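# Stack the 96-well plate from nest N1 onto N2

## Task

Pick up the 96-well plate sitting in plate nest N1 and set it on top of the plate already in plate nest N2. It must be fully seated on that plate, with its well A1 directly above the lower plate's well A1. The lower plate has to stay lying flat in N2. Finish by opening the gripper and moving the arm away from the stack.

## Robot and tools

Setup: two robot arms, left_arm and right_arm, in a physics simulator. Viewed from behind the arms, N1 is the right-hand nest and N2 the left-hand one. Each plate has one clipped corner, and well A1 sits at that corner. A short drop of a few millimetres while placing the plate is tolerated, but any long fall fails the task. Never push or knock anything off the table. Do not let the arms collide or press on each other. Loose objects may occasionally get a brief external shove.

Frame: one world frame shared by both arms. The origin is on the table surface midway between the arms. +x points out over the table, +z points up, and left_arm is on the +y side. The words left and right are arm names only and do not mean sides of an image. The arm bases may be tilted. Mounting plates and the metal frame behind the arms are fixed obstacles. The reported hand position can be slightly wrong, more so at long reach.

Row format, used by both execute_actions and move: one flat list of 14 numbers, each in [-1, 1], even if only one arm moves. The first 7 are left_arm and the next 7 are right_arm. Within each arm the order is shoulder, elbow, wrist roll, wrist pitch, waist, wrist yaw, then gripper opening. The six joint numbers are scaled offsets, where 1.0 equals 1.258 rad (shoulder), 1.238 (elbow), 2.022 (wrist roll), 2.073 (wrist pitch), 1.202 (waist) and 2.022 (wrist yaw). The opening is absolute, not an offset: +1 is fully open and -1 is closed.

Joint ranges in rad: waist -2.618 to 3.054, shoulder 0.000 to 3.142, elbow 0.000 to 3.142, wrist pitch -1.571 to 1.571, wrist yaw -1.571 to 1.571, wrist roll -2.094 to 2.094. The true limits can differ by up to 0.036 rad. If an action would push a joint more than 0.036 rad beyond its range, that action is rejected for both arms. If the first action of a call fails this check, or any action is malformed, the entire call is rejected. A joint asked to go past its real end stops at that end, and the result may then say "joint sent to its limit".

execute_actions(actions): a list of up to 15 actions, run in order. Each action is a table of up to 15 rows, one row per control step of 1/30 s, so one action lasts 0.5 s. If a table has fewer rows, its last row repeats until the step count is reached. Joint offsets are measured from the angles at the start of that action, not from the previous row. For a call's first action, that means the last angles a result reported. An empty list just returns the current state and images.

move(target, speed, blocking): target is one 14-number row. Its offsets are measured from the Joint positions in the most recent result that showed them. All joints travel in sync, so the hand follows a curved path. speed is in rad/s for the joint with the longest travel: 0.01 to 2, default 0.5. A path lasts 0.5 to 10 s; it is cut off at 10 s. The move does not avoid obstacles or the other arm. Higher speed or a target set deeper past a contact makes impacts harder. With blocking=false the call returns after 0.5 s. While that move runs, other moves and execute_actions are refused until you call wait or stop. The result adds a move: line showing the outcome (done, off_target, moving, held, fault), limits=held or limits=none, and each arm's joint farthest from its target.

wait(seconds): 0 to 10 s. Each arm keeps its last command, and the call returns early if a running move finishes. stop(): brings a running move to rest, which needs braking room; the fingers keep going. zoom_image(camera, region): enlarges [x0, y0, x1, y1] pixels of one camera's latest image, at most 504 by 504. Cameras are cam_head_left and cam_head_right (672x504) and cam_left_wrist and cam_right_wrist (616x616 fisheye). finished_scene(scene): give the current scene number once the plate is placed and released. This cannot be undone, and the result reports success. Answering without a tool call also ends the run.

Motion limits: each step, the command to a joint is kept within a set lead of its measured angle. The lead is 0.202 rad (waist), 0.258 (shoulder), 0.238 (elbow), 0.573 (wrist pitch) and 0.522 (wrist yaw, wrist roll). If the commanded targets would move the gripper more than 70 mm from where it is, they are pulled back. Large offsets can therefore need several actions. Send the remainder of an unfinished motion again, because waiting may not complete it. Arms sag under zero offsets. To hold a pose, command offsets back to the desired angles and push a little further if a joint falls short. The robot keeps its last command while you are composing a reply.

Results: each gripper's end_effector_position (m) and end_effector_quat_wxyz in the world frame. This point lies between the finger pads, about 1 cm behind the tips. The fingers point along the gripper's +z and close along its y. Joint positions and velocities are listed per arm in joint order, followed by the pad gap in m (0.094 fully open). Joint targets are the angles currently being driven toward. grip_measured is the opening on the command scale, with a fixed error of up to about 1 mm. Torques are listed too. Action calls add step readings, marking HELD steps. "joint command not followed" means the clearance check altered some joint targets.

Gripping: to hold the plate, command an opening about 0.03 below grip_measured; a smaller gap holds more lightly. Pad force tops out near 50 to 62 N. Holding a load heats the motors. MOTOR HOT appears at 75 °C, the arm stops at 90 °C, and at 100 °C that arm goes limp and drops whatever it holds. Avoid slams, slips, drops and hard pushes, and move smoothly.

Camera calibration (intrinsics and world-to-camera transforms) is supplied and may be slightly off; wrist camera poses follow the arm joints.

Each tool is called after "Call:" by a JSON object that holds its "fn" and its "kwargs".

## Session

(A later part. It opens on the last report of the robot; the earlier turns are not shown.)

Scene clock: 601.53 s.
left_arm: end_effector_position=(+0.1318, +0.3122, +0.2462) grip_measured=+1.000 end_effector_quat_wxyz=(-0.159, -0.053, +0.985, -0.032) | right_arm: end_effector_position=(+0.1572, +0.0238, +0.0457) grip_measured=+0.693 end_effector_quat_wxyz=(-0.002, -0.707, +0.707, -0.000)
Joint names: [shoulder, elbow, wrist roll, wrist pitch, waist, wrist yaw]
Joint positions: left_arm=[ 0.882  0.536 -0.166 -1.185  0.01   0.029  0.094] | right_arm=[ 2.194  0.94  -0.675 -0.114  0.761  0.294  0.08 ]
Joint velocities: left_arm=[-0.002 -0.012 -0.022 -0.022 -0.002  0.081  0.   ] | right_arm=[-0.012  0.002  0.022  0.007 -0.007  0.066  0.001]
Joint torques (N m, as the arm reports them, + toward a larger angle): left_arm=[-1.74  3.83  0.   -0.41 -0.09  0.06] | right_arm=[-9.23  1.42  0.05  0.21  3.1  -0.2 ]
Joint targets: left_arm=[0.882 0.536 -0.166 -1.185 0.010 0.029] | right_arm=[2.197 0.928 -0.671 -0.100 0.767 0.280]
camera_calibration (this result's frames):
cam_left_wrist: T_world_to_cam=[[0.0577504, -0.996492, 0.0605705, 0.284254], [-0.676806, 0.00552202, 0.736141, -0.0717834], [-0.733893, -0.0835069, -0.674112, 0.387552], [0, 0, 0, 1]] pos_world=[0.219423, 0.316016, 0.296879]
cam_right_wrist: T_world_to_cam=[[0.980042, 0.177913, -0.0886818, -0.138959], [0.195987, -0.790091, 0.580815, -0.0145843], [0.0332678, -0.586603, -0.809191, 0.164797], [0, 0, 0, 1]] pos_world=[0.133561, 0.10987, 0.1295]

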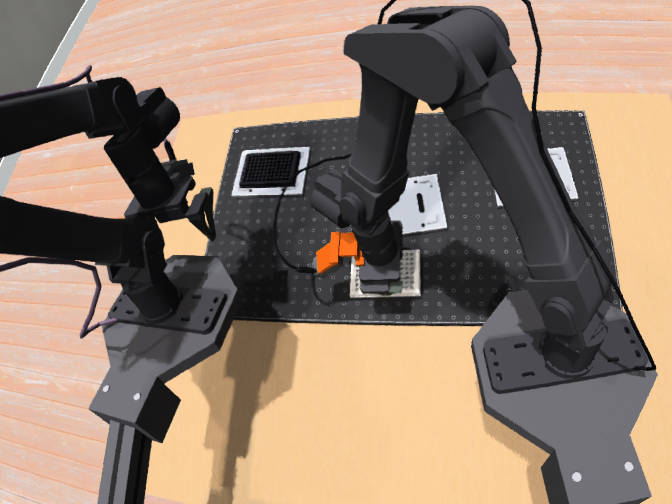

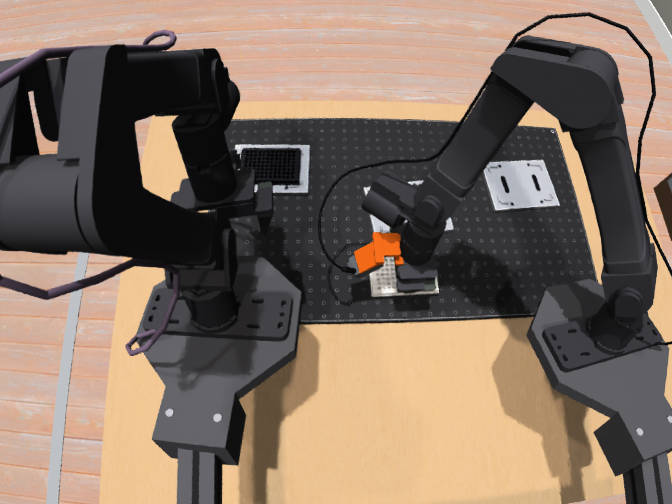

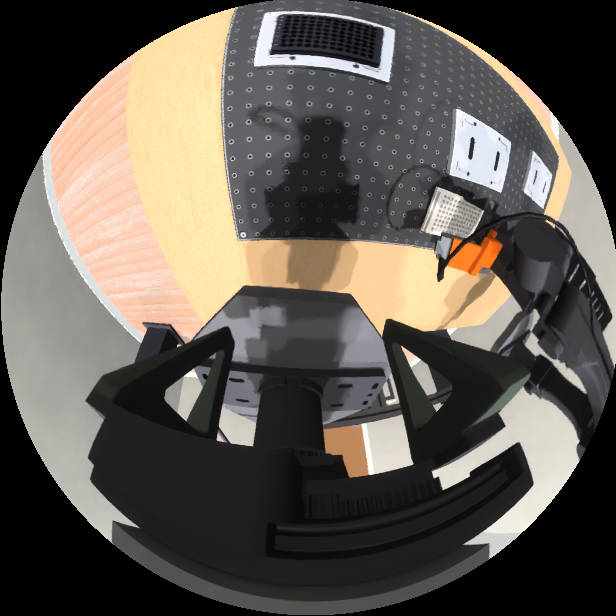

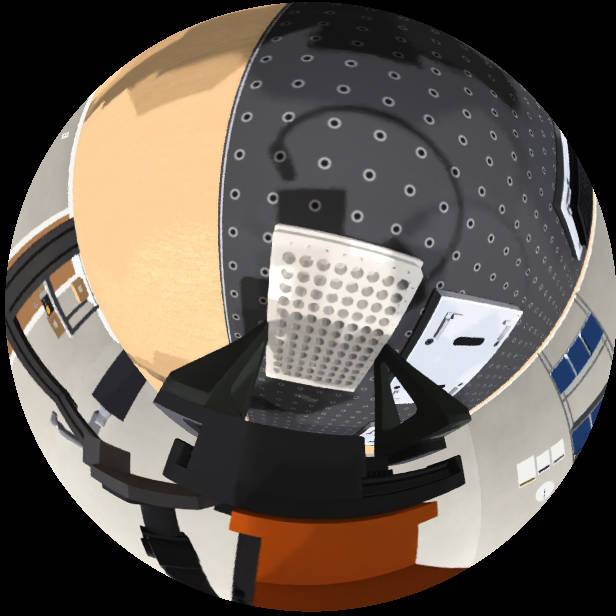

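Call:
{"fn": "execute_actions", "kwargs": {"actions": [[[0,0,0,0,0,0,1, 0.008,-0.0097,0.002,0.011,0.005,-0.0069,0.66],[0,0,0,0,0,0,1, 0.012,-0.0097,0.002,0.013,0.005,-0.0069,0.66],[0,0,0,0,0,0,1, 0.0159,-0.0097,0.002,0.015,0.005,-0.0069,0.66]]]}}

Scene clock: 606.63 s.
left_arm: end_effector_position=(+0.1318, +0.3122, +0.2462) grip_measured=+1.000 end_effector_quat_wxyz=(-0.159, -0.053, +0.985, -0.032) | right_arm: end_effector_position=(+0.1551, +0.0236, +0.0409) grip_measured=+0.693 end_effector_quat_wxyz=(-0.003, -0.707, +0.707, +0.000)
Joint names: [shoulder, elbow, wrist roll, wrist pitch, waist, wrist yaw]
Joint positions: left_arm=[ 0.882  0.536 -0.166 -1.185  0.01   0.029  0.094] | right_arm=[ 2.212  0.94  -0.675 -0.097  0.761  0.294  0.08 ]
Joint velocities: left_arm=[-0.002 -0.002  0.007 -0.007 -0.002 -0.051  0.   ] | right_arm=[ 0.022 -0.002 -0.066 -0.095 -0.002 -0.051 -0.   ]
Joint torques (N m, as the arm reports them, + toward a larger angle): left_arm=[-1.73  3.83  0.   -0.42 -0.09  0.06] | right_arm=[-9.34  1.33  0.04  0.18  3.13 -0.19]
Joint targets: left_arm=[0.882 0.536 -0.166 -1.185 0.010 0.029] | right_arm=[2.214 0.928 -0.671 -0.082 0.767 0.280]
Step readings (joint positions):
0: left_arm=[0.882 0.536 -0.166 -1.185 0.010 0.029] | right_arm=[2.194 0.940 -0.675 -0.114 0.761 0.294]
1: left_arm=[0.882 0.536 -0.166 -1.185 0.010 0.029] | right_arm=[2.194 0.940 -0.675 -0.113 0.761 0.294]
2: left_arm=[0.882 0.536 -0.166 -1.185 0.010 0.029] | right_arm=[2.195 0.940 -0.675 -0.111 0.761 0.294]
4: left_arm=[0.882 0.536 -0.166 -1.185 0.010 0.029] | right_arm=[2.201 0.940 -0.675 -0.103 0.761 0.294]
8: left_arm=[0.882 0.536 -0.166 -1.185 0.010 0.029] | right_arm=[2.212 0.940 -0.675 -0.100 0.761 0.294]
15: Joint positions above
camera_calibration (this result's frames):
cam_left_wrist: T_world_to_cam=[[0.0577504, -0.996492, 0.0605705, 0.284254], [-0.676806, 0.00552202, 0.736141, -0.0717834], [-0.733893, -0.0835069, -0.674112, 0.387552], [0, 0, 0, 1]] pos_world=[0.219423, 0.316016, 0.296879]
cam_right_wrist: T_world_to_cam=[[0.979855, 0.178265, -0.0900302, -0.137208], [0.197039, -0.789481, 0.581287, -0.0117174], [0.0325459, -0.587317, -0.808703, 0.160968], [0, 0, 0, 1]] pos_world=[0.131514, 0.109748, 0.124634]

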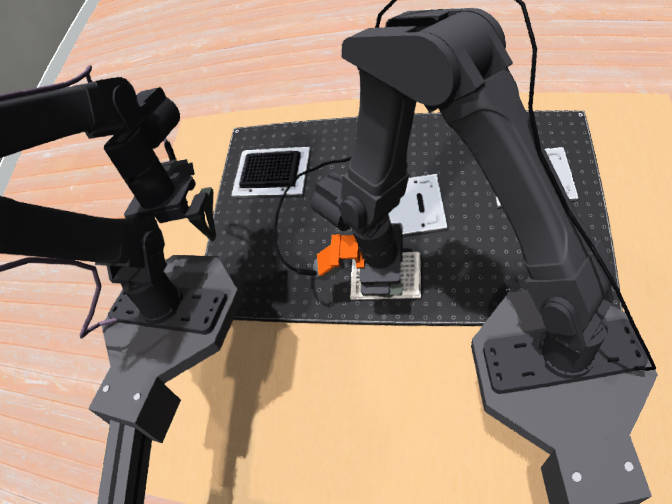

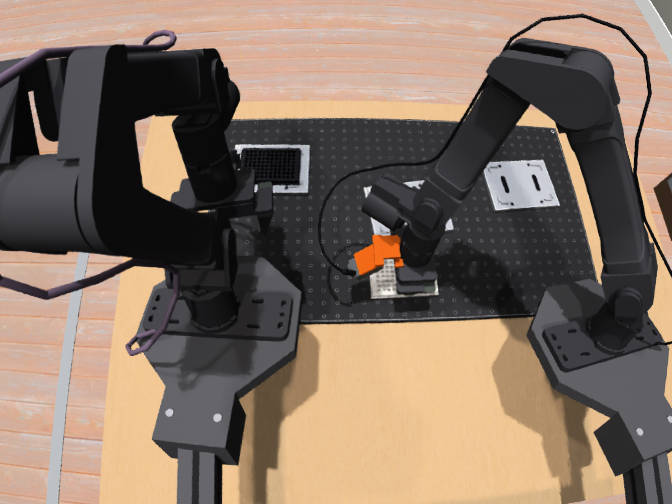

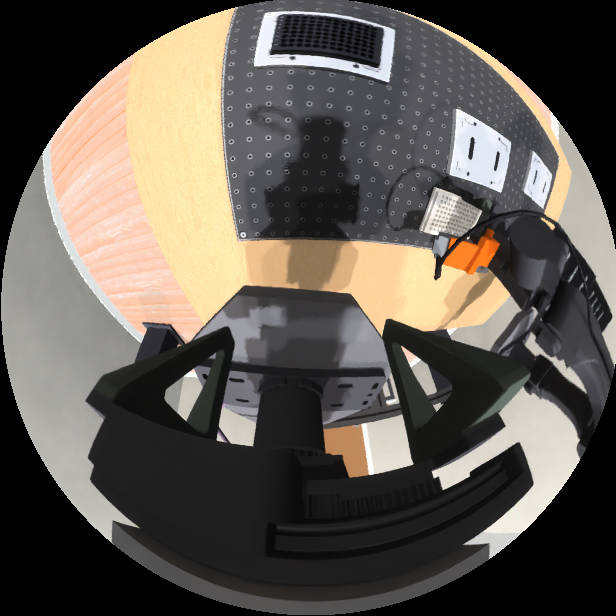

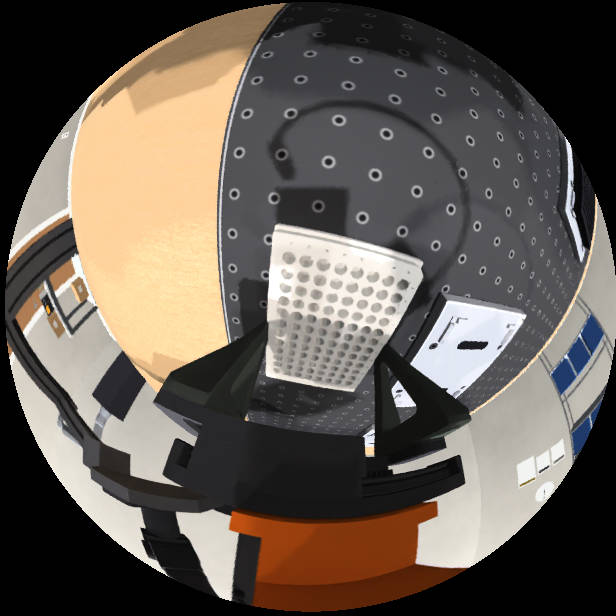

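Call:
{"fn": "execute_actions", "kwargs": {"actions": [[[0,0,0,0,0,0,1, 0.006,-0.0097,0.002,0.010,0.005,-0.0069,0.66],[0,0,0,0,0,0,1, 0.010,-0.0097,0.002,0.012,0.005,-0.0069,0.66]]]}}

Scene clock: 610.40 s.
left_arm: end_effector_position=(+0.1318, +0.3122, +0.2462) grip_measured=+1.000 end_effector_quat_wxyz=(-0.159, -0.053, +0.985, -0.032) | right_arm: end_effector_position=(+0.1542, +0.0237, +0.0384) grip_measured=+0.693 end_effector_quat_wxyz=(-0.002, -0.707, +0.707, +0.000)
Joint names: [shoulder, elbow, wrist roll, wrist pitch, waist, wrist yaw]
Joint positions: left_arm=[ 0.882  0.536 -0.166 -1.185  0.01   0.029  0.094] | right_arm=[ 2.222  0.94  -0.675 -0.087  0.761  0.294  0.08 ]
Joint velocities: left_arm=[-0.002  0.007 -0.081 -0.022  0.017 -0.051  0.   ] | right_arm=[ 0.002 -0.007  0.037  0.051 -0.007 -0.007 -0.002]
Joint torques (N m, as the arm reports them, + toward a larger angle): left_arm=[-1.73  3.83  0.   -0.42 -0.1   0.06] | right_arm=[-9.25  1.31  0.05  0.11  3.12 -0.19]
Joint targets: left_arm=[0.882 0.536 -0.166 -1.185 0.010 0.029] | right_arm=[2.225 0.928 -0.671 -0.073 0.767 0.280]
Step readings (joint positions):
0: left_arm=[0.882 0.536 -0.166 -1.185 0.010 0.029] | right_arm=[2.212 0.940 -0.675 -0.096 0.761 0.294]
1: left_arm=[0.882 0.536 -0.166 -1.185 0.010 0.029] | right_arm=[2.212 0.940 -0.675 -0.096 0.761 0.294]
2: left_arm=[0.882 0.536 -0.166 -1.185 0.010 0.029] | right_arm=[2.213 0.940 -0.675 -0.095 0.761 0.294]
4: left_arm=[0.882 0.536 -0.166 -1.185 0.010 0.029] | right_arm=[2.217 0.940 -0.675 -0.090 0.761 0.294]
8: left_arm=[0.882 0.536 -0.166 -1.185 0.010 0.029] | right_arm=[2.222 0.940 -0.675 -0.089 0.761 0.294]
15: Joint positions above
camera_calibration (this result's frames):
cam_left_wrist: T_world_to_cam=[[0.0577504, -0.996492, 0.0605705, 0.284254], [-0.676806, 0.00552202, 0.736141, -0.0717834], [-0.733893, -0.0835069, -0.674112, 0.387552], [0, 0, 0, 1]] pos_world=[0.219423, 0.316016, 0.296879]
cam_right_wrist: T_world_to_cam=[[0.979936, 0.178099, -0.0894806, -0.136632], [0.196599, -0.789856, 0.580928, -0.00985405], [0.0327859, -0.586864, -0.809022, 0.158978], [0, 0, 0, 1]] pos_world=[0.130616, 0.10985, 0.122116]

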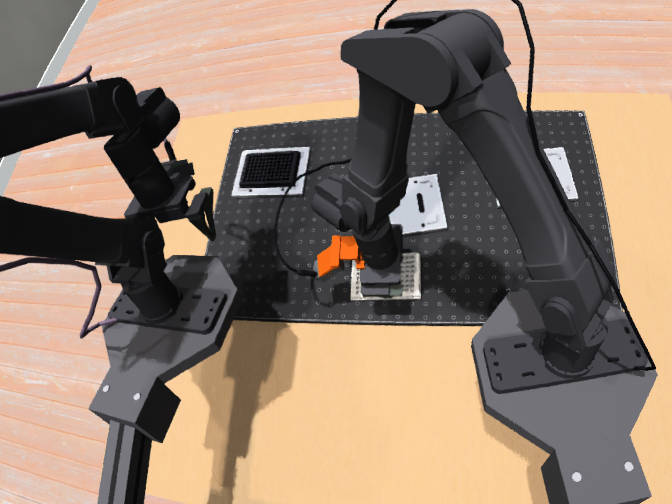

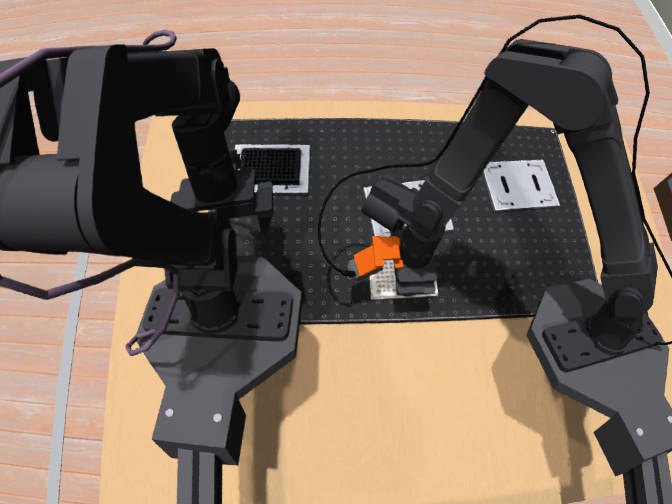

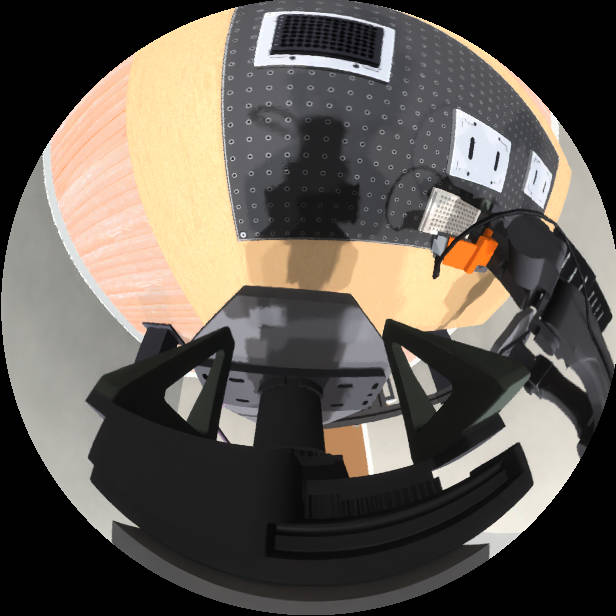

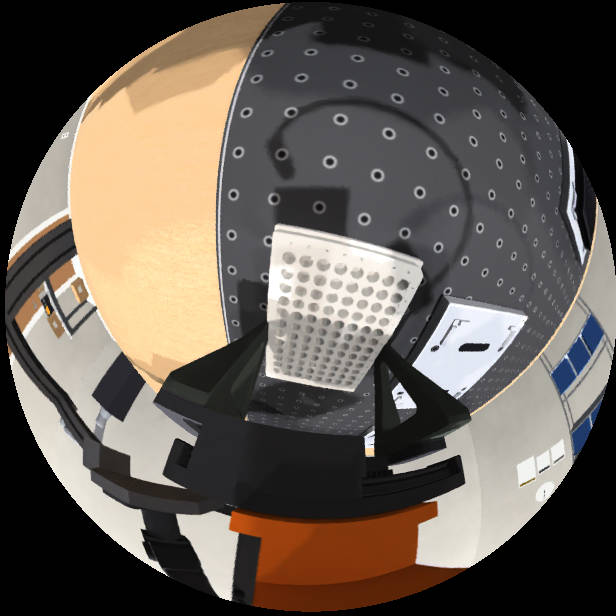

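Call:
{"fn": "execute_actions", "kwargs": {"actions": [[[0,0,0,0,0,0,1, 0.006,-0.0097,0.002,0.010,0.005,-0.0069,0.66],[0,0,0,0,0,0,1, 0.0112,-0.0097,0.002,0.012,0.005,-0.0069,0.66]]]}}

Scene clock: 613.07 s.
left_arm: end_effector_position=(+0.1318, +0.3122, +0.2462) grip_measured=+1.000 end_effector_quat_wxyz=(-0.159, -0.053, +0.985, -0.032) | right_arm: end_effector_position=(+0.1529, +0.0236, +0.0356) grip_measured=+0.693 end_effector_quat_wxyz=(-0.003, -0.707, +0.707, +0.000)
Joint names: [shoulder, elbow, wrist roll, wrist pitch, waist, wrist yaw]
Joint positions: left_arm=[ 0.882  0.536 -0.166 -1.185  0.01   0.029  0.094] | right_arm=[ 2.232  0.94  -0.675 -0.077  0.761  0.293  0.08 ]
Joint velocities: left_arm=[-0.012 -0.007 -0.022 -0.022  0.007 -0.11   0.   ] | right_arm=[-0.007  0.022 -0.037 -0.007  0.012  0.007 -0.   ]
Joint torques (N m, as the arm reports them, + toward a larger angle): left_arm=[-1.74  3.83  0.   -0.41 -0.09  0.06] | right_arm=[-9.18  1.25  0.05  0.21  3.13 -0.19]
Joint targets: left_arm=[0.882 0.536 -0.166 -1.185 0.010 0.029] | right_arm=[2.236 0.928 -0.671 -0.062 0.767 0.280]
Step readings (joint positions):
0: left_arm=[0.882 0.536 -0.166 -1.185 0.010 0.029] | right_arm=[2.222 0.940 -0.675 -0.086 0.761 0.294]
1: left_arm=[0.882 0.536 -0.166 -1.185 0.010 0.029] | right_arm=[2.222 0.940 -0.675 -0.086 0.761 0.294]
2: left_arm=[0.882 0.536 -0.166 -1.185 0.010 0.029] | right_arm=[2.222 0.940 -0.675 -0.084 0.761 0.294]
4: left_arm=[0.882 0.536 -0.166 -1.185 0.010 0.029] | right_arm=[2.227 0.940 -0.675 -0.079 0.761 0.294]
8: left_arm=[0.882 0.536 -0.166 -1.185 0.010 0.029] | right_arm=[2.232 0.940 -0.675 -0.077 0.761 0.293]
15: Joint positions above
camera_calibration (this result's frames):
cam_left_wrist: T_world_to_cam=[[0.0577504, -0.996492, 0.0605705, 0.284254], [-0.676806, 0.00552202, 0.736141, -0.0717834], [-0.733893, -0.0835069, -0.674112, 0.387552], [0, 0, 0, 1]] pos_world=[0.219423, 0.316016, 0.296879]
cam_right_wrist: T_world_to_cam=[[0.979802, 0.178304, -0.0905285, -0.135527], [0.197382, -0.789759, 0.580793, -0.00817925], [0.032062, -0.586931, -0.809002, 0.156859], [0, 0, 0, 1]] pos_world=[0.129375, 0.109771, 0.11938]

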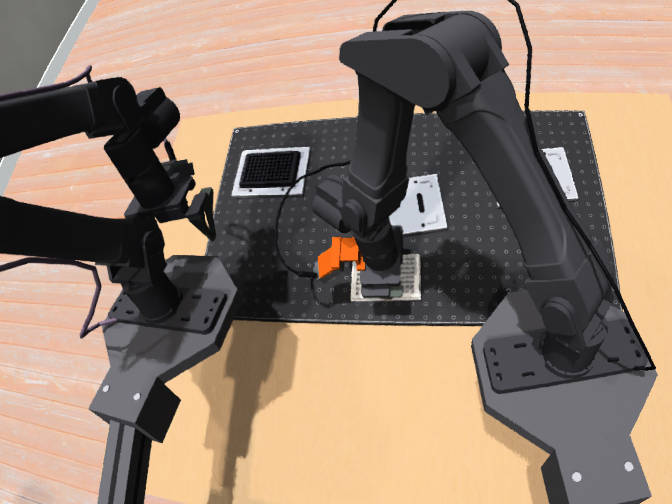

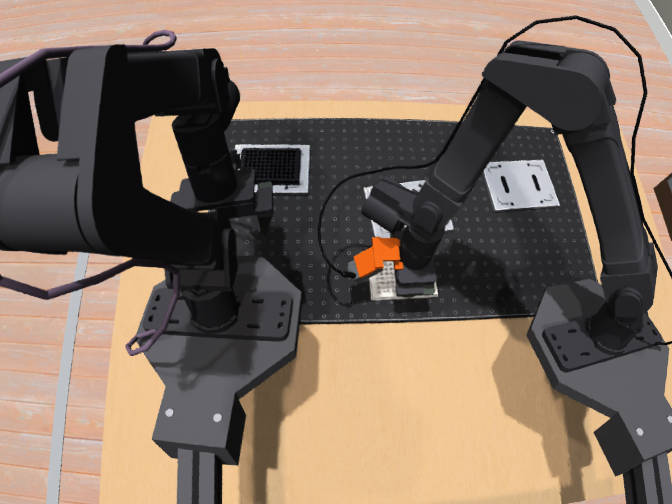

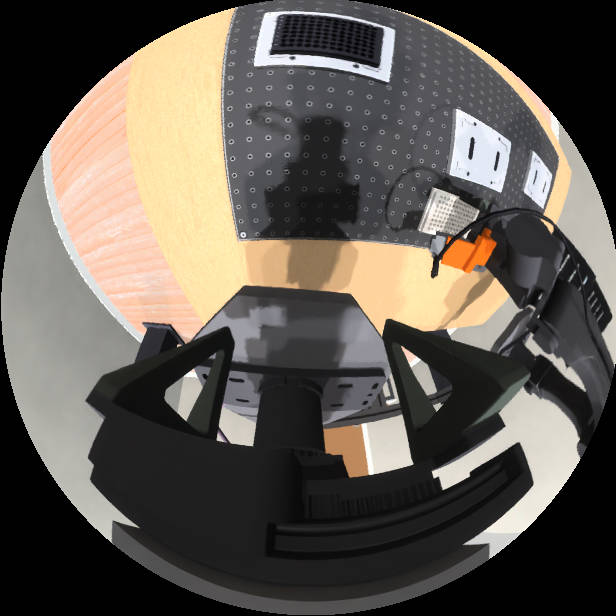

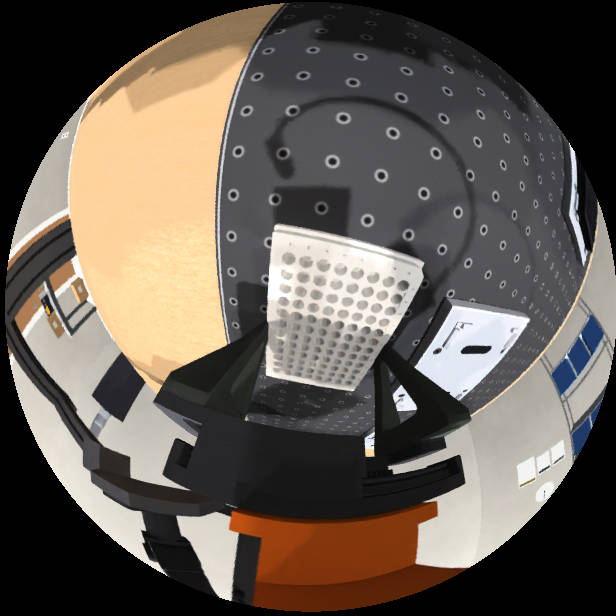

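Call:
{"fn": "execute_actions", "kwargs": {"actions": [[[0,0,0,0,0,0,1, 0.006,-0.0097,0.002,0.010,0.005,-0.0069,0.66],[0,0,0,0,0,0,1, 0.0112,-0.0097,0.002,0.012,0.005,-0.0069,0.66]]]}}

Scene clock: 615.57 s.
left_arm: end_effector_position=(+0.1318, +0.3122, +0.2462) grip_measured=+1.000 end_effector_quat_wxyz=(-0.159, -0.053, +0.985, -0.032) | right_arm: end_effector_position=(+0.1526, +0.0242, +0.0342) grip_measured=+0.693 end_effector_quat_wxyz=(-0.001, -0.707, +0.708, +0.001)
Joint names: [shoulder, elbow, wrist roll, wrist pitch, waist, wrist yaw]
Joint positions: left_arm=[ 0.882  0.536 -0.166 -1.185  0.01   0.029  0.094] | right_arm=[ 2.237  0.94  -0.675 -0.069  0.761  0.292  0.08 ]
Joint velocities: left_arm=[-0.017  0.007  0.037  0.051 -0.002  0.125  0.   ] | right_arm=[-0.007 -0.007 -0.037 -0.051 -0.022 -0.066  0.001]
Joint torques (N m, as the arm reports them, + toward a larger angle): left_arm=[-1.75  3.83  0.   -0.41 -0.09  0.06] | right_arm=[-8.77  1.24  0.05  0.23  3.13 -0.19]
Joint targets: left_arm=[0.882 0.536 -0.166 -1.185 0.010 0.029] | right_arm=[2.246 0.928 -0.671 -0.052 0.767 0.279]
Step readings (joint positions):
0: left_arm=[0.882 0.536 -0.166 -1.185 0.010 0.029] | right_arm=[2.232 0.940 -0.675 -0.077 0.761 0.293]
1: left_arm=[0.882 0.536 -0.166 -1.185 0.010 0.029] | right_arm=[2.232 0.940 -0.675 -0.077 0.761 0.293]
2: left_arm=[0.882 0.536 -0.166 -1.185 0.010 0.029] | right_arm=[2.233 0.940 -0.675 -0.075 0.761 0.293]
4: left_arm=[0.882 0.536 -0.166 -1.185 0.010 0.029] | right_arm=[2.236 0.940 -0.675 -0.071 0.761 0.293]
8: left_arm=[0.882 0.536 -0.166 -1.185 0.010 0.029] | right_arm=[2.237 0.940 -0.675 -0.069 0.761 0.292]
15: Joint positions above
camera_calibration (this result's frames):
cam_left_wrist: T_world_to_cam=[[0.0577504, -0.996492, 0.0605705, 0.284254], [-0.676806, 0.00552202, 0.736141, -0.0717834], [-0.733893, -0.0835069, -0.674112, 0.387552], [0, 0, 0, 1]] pos_world=[0.219423, 0.316016, 0.296879]
cam_right_wrist: T_world_to_cam=[[0.980031, 0.177764, -0.0891034, -0.135558], [0.196184, -0.791344, 0.579039, -0.00656786], [0.0324208, -0.584957, -0.810416, 0.15599], [0, 0, 0, 1]] pos_world=[0.129082, 0.110147, 0.118141]

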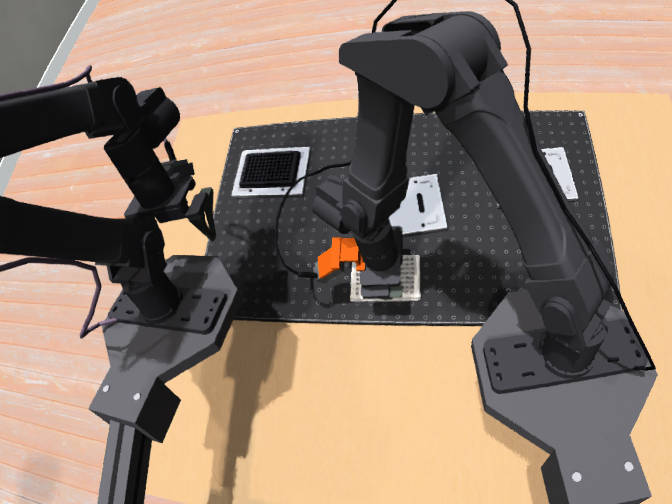

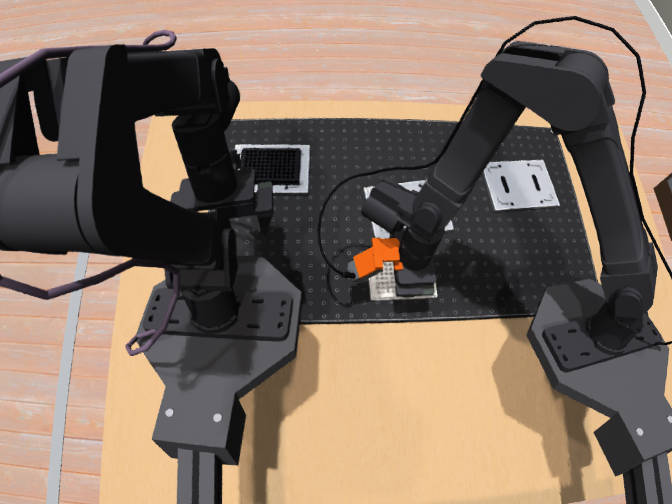

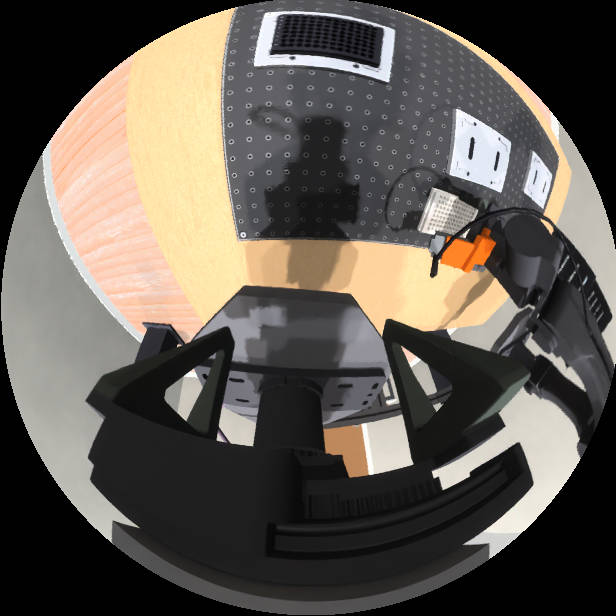

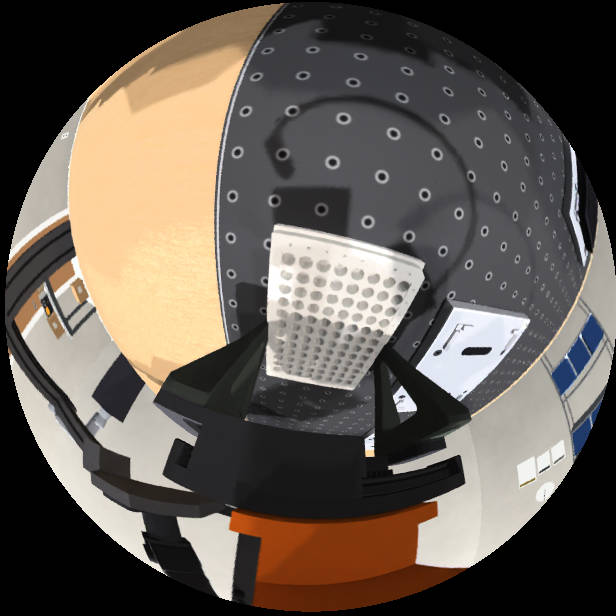

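Call:
{"fn": "execute_actions", "kwargs": {"actions": [[[0,0,0,0,0,0,1, 0.0,-0.0097,0.002,0.006,0.005,-0.0069,0.70],[0,0,0,0,0,0,1, 0.0,-0.0097,0.002,0.006,0.005,-0.0069,0.75],[0,0,0,0,0,0,1, 0.0,-0.0097,0.002,0.006,0.005,-0.0069,0.80],[0,0,0,0,0,0,1, 0.0,-0.0097,0.002,0.006,0.005,-0.0069,0.9],[0,0,0,0,0,0,1, 0.0,-0.0097,0.002,0.006,0.005,-0.0069,1]]]}}

Scene clock: 619.17 s.
left_arm: end_effector_position=(+0.1318, +0.3122, +0.2462) grip_measured=+1.000 end_effector_quat_wxyz=(-0.159, -0.053, +0.985, -0.032) | right_arm: end_effector_position=(+0.1527, +0.0245, +0.0342) grip_measured=+1.000 end_effector_quat_wxyz=(-0.001, -0.706, +0.708, +0.001)
Joint names: [shoulder, elbow, wrist roll, wrist pitch, waist, wrist yaw]
Joint positions: left_arm=[ 0.882  0.536 -0.166 -1.185  0.01   0.029  0.094] | right_arm=[ 2.237  0.94  -0.675 -0.068  0.761  0.291  0.094]
Joint velocities: left_arm=[-0.012  0.012  0.022  0.081 -0.007  0.051  0.   ] | right_arm=[-0.007 -0.002 -0.095  0.022 -0.002  0.007  0.   ]
Joint torques (N m, as the arm reports them, + toward a larger angle): left_arm=[-1.74  3.82  0.   -0.41 -0.08  0.06] | right_arm=[-9.58  1.13  0.04  0.15  2.94 -0.19]
Joint targets: left_arm=[0.882 0.536 -0.166 -1.185 0.010 0.029] | right_arm=[2.237 0.928 -0.671 -0.057 0.767 0.278]
Step readings (joint positions):
0: left_arm=[0.882 0.536 -0.166 -1.185 0.010 0.029] | right_arm=[2.237 0.940 -0.675 -0.069 0.761 0.292]
1: left_arm=[0.882 0.536 -0.166 -1.185 0.010 0.029] | right_arm=[2.237 0.940 -0.675 -0.069 0.761 0.292]
2: left_arm=[0.882 0.536 -0.166 -1.185 0.010 0.029] | right_arm=[2.237 0.940 -0.675 -0.069 0.761 0.292]
4: left_arm=[0.882 0.536 -0.166 -1.185 0.010 0.029] | right_arm=[2.237 0.940 -0.675 -0.069 0.761 0.291]
8: left_arm=[0.882 0.536 -0.166 -1.185 0.010 0.029] | right_arm=[2.237 0.940 -0.675 -0.068 0.761 0.291]
15: Joint positions above
camera_calibration (this result's frames):
cam_left_wrist: T_world_to_cam=[[0.0577504, -0.996492, 0.0605705, 0.284254], [-0.676806, 0.00552202, 0.736141, -0.0717834], [-0.733893, -0.0835069, -0.674112, 0.387552], [0, 0, 0, 1]] pos_world=[0.219423, 0.316016, 0.296879]
cam_right_wrist: T_world_to_cam=[[0.980166, 0.177182, -0.088778, -0.135694], [0.195566, -0.792254, 0.578004, -0.00619088], [0.0320768, -0.583901, -0.811191, 0.156217], [0, 0, 0, 1]] pos_world=[0.129203, 0.110353, 0.118253]

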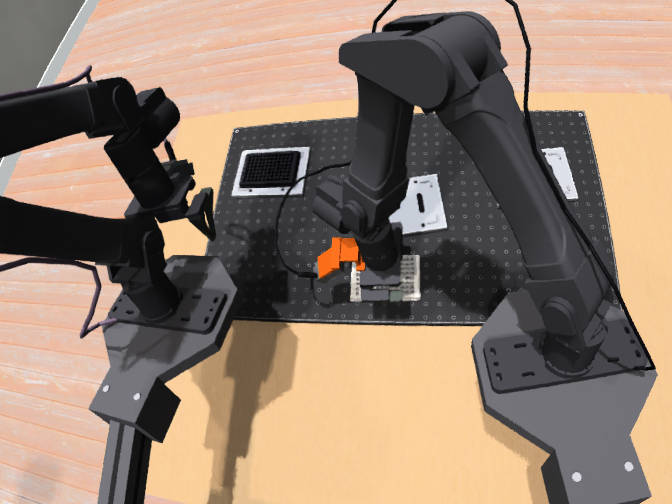

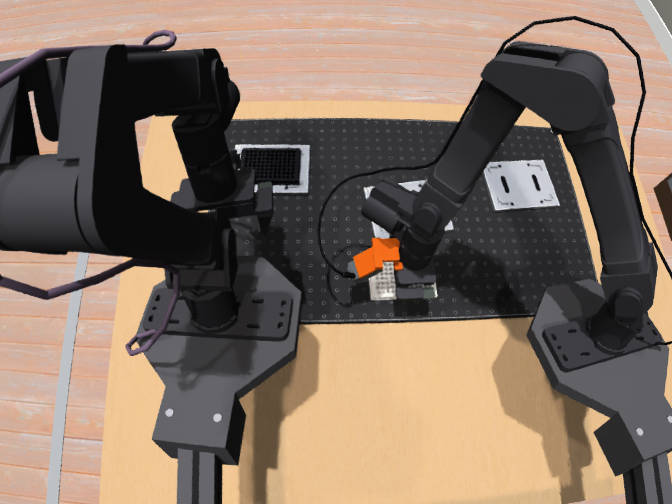

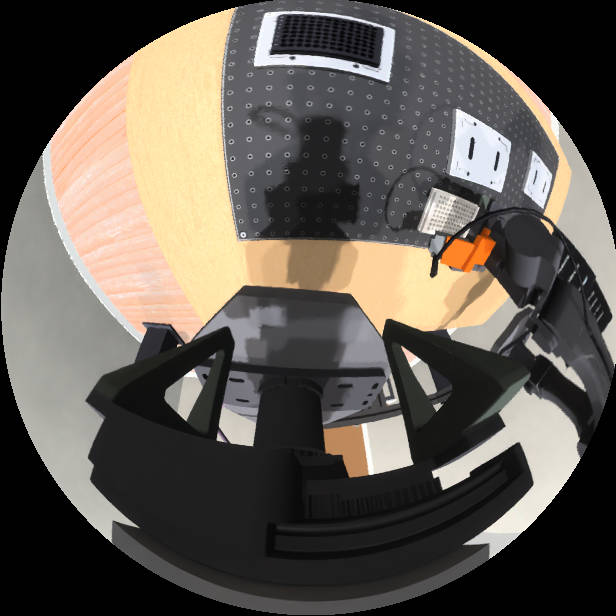

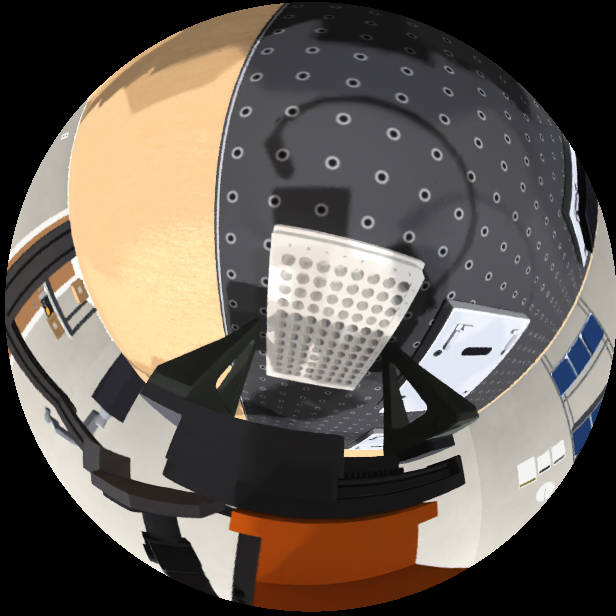

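Call:
{"fn": "move", "kwargs": {"target": [0,0,0.28,0,0,0,1, -0.135,-0.0097,0.002,-0.082,0.005,-0.0069,1], "speed": 0.4}}

Scene clock: 659.37 s.
left_arm: end_effector_position=(+0.1318, +0.3122, +0.2462) grip_measured=+1.000 end_effector_quat_wxyz=(-0.144, +0.220, +0.962, -0.075) | right_arm: end_effector_position=(+0.1655, +0.0211, +0.0743) grip_measured=+1.000 end_effector_quat_wxyz=(-0.005, -0.707, +0.707, +0.001)
Joint names: [shoulder, elbow, wrist roll, wrist pitch, waist, wrist yaw]
Joint positions: left_arm=[ 0.882  0.536  0.39  -1.185  0.01   0.029  0.094] | right_arm=[ 2.089  0.94  -0.675 -0.225  0.761  0.291  0.094]
Joint velocities: left_arm=[-0.007  0.007  0.022  0.007 -0.012  0.051  0.   ] | right_arm=[ 0.002 -0.017  0.022 -0.051  0.002 -0.007  0.   ]
Joint torques (N m, as the arm reports them, + toward a larger angle): left_arm=[-1.73  3.83  0.08 -0.41 -0.09  0.06] | right_arm=[-11.43   1.9    0.04  -0.06   3.05  -0.19]
Joint targets: left_arm=[0.882 0.536 0.400 -1.185 0.010 0.029] | right_arm=[2.067 0.928 -0.671 -0.238 0.767 0.277]
move: off_target (right_arm); limits=none; left_arm: farthest joint: the wrist roll, 0.010 radians from its target (0.567 radians at the start); right_arm: farthest joint: the shoulder, 0.022 radians from its target (0.170 radians at the start)
camera_calibration (this result's frames):
cam_left_wrist: T_world_to_cam=[[-0.452395, -0.865116, 0.216592, 0.272077], [-0.580439, 0.470011, 0.664967, -0.211972], [-0.677074, 0.17511, -0.714778, 0.309337], [0, 0, 0, 1]] pos_world=[0.209493, 0.28084, 0.303132]
cam_right_wrist: T_world_to_cam=[[0.97927, 0.178992, -0.0948224, -0.143566], [0.200408, -0.788141, 0.581954, -0.0357486], [0.0294318, -0.588894, -0.807674, 0.186605], [0, 0, 0, 1]] pos_world=[0.142262, 0.107413, 0.157907]

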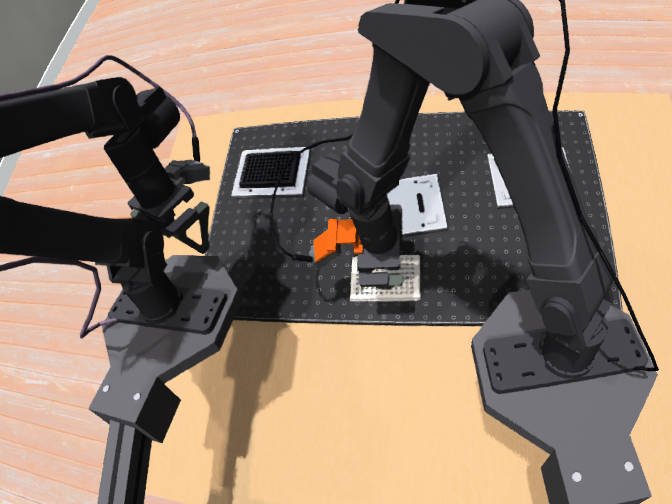

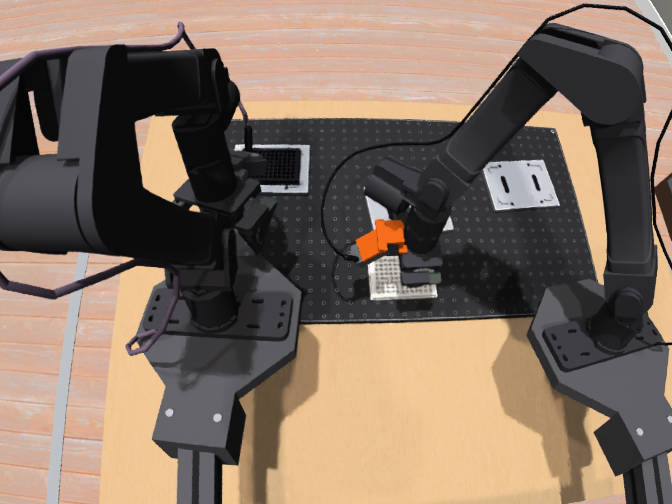

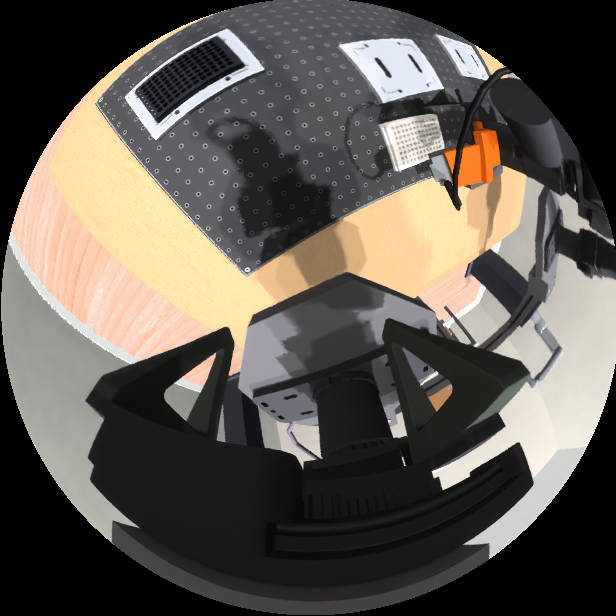

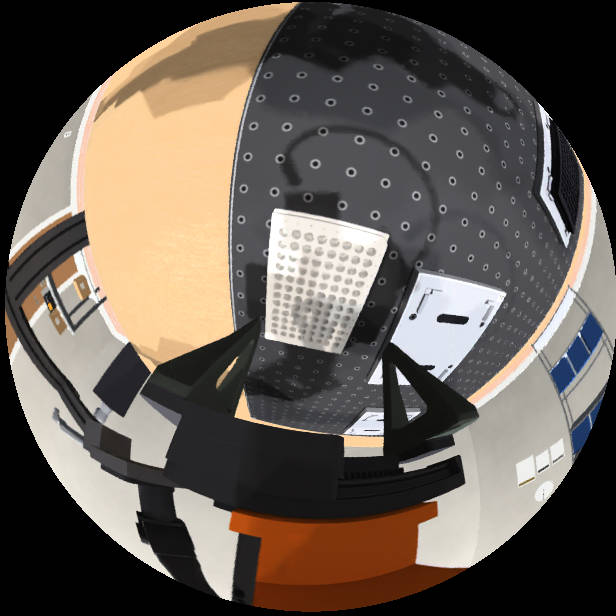

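Call:
{"fn": "move", "kwargs": {"target": [0.915,0.32,0.005,0.4066,-0.938,-0.193,1, -0.961,-0.323,0.235,-0.463,-0.883,-0.129,1], "speed": 0.7}}

Scene clock: 674.37 s.
left_arm: end_effector_position=(+0.1517, +0.0474, +0.1193) grip_measured=+1.000 end_effector_quat_wxyz=(+0.001, +0.705, +0.709, +0.004) | right_arm: end_effector_position=(+0.0867, -0.2547, +0.2458) grip_measured=+1.000 end_effector_quat_wxyz=(-0.155, -0.041, +0.987, -0.008)
Joint names: [shoulder, elbow, wrist roll, wrist pitch, waist, wrist yaw]
Joint positions: left_arm=[ 2.031  0.901  0.393 -0.352 -1.111 -0.355  0.094] | right_arm=[ 0.899  0.553 -0.204 -1.171 -0.291  0.041  0.094]
Joint velocities: left_arm=[ 0.007  0.022  0.051  0.037 -0.007 -0.007  0.   ] | right_arm=[ 0.002 -0.012 -0.007 -0.022  0.012 -0.037  0.   ]
Joint torques (N m, as the arm reports them, + toward a larger angle): left_arm=[-6.67  4.51  0.06  0.25 -2.83 -0.06] | right_arm=[-3.75  4.09  0.09 -0.54 -0.83 -0.08]
Joint targets: left_arm=[2.033 0.932 0.400 -0.342 -1.118 -0.361] | right_arm=[0.880 0.540 -0.199 -1.185 -0.300 0.030]
move: off_target (left_arm); limits=none; left_arm: farthest joint: the elbow, 0.031 radians from its target (0.396 radians at the start); right_arm: farthest joint: the shoulder, 0.019 radians from its target (1.209 radians at the start)
camera_calibration (this result's frames):
cam_left_wrist: T_world_to_cam=[[-0.998579, 0.0520127, -0.0115954, 0.146045], [0.0395733, 0.869513, 0.492323, -0.0839609], [0.0356894, 0.491165, -0.870335, 0.173897], [0, 0, 0, 1]] pos_world=[0.142954, -0.020003, 0.194378]
cam_right_wrist: T_world_to_cam=[[0.226344, -0.964989, -0.132535, -0.217558], [-0.55817, -0.240008, 0.794256, -0.183967], [-0.798257, -0.105797, -0.592952, 0.307127], [0, 0, 0, 1]] pos_world=[0.191724, -0.221601, 0.299394]

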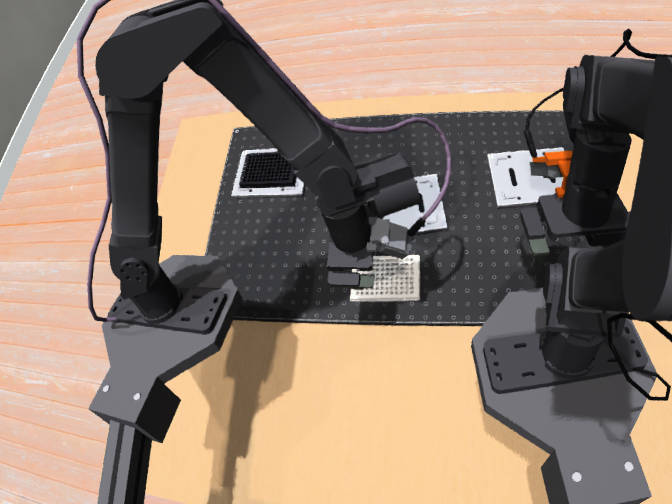

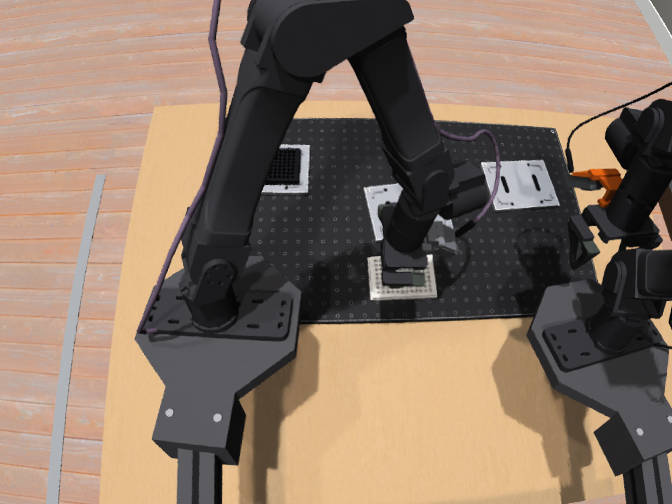

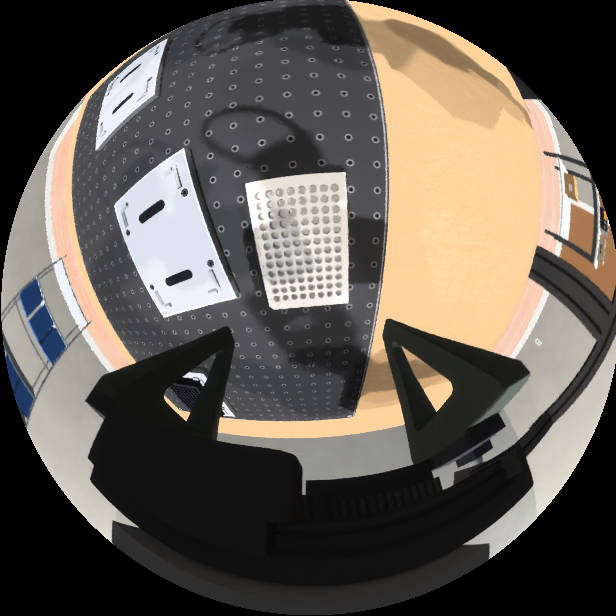

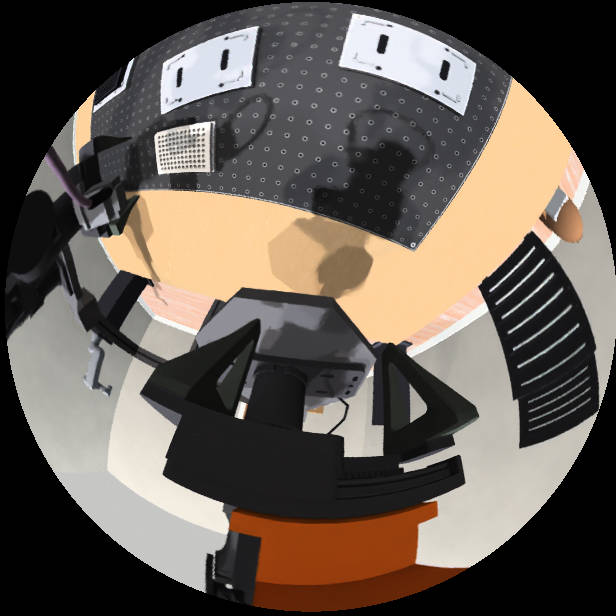

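Call:
{"fn": "zoom_image", "kwargs": {"camera": "cam_left_wrist", "region": [220, 150, 400, 350]}}

Region (220, 150, 400, 350) of cam_left_wrist's 616x616 image, scaled by 2.520, with more detail than that image has; it fills the left 454 columns of this view, and the rest is white.

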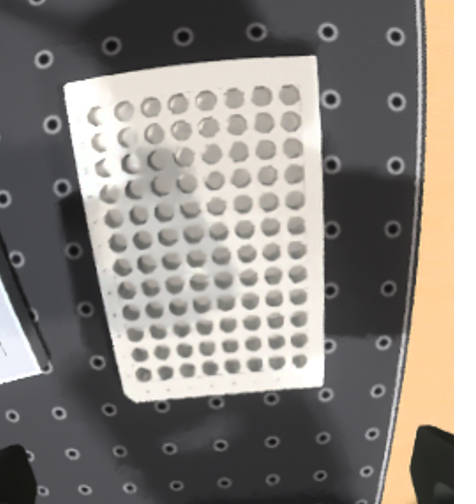

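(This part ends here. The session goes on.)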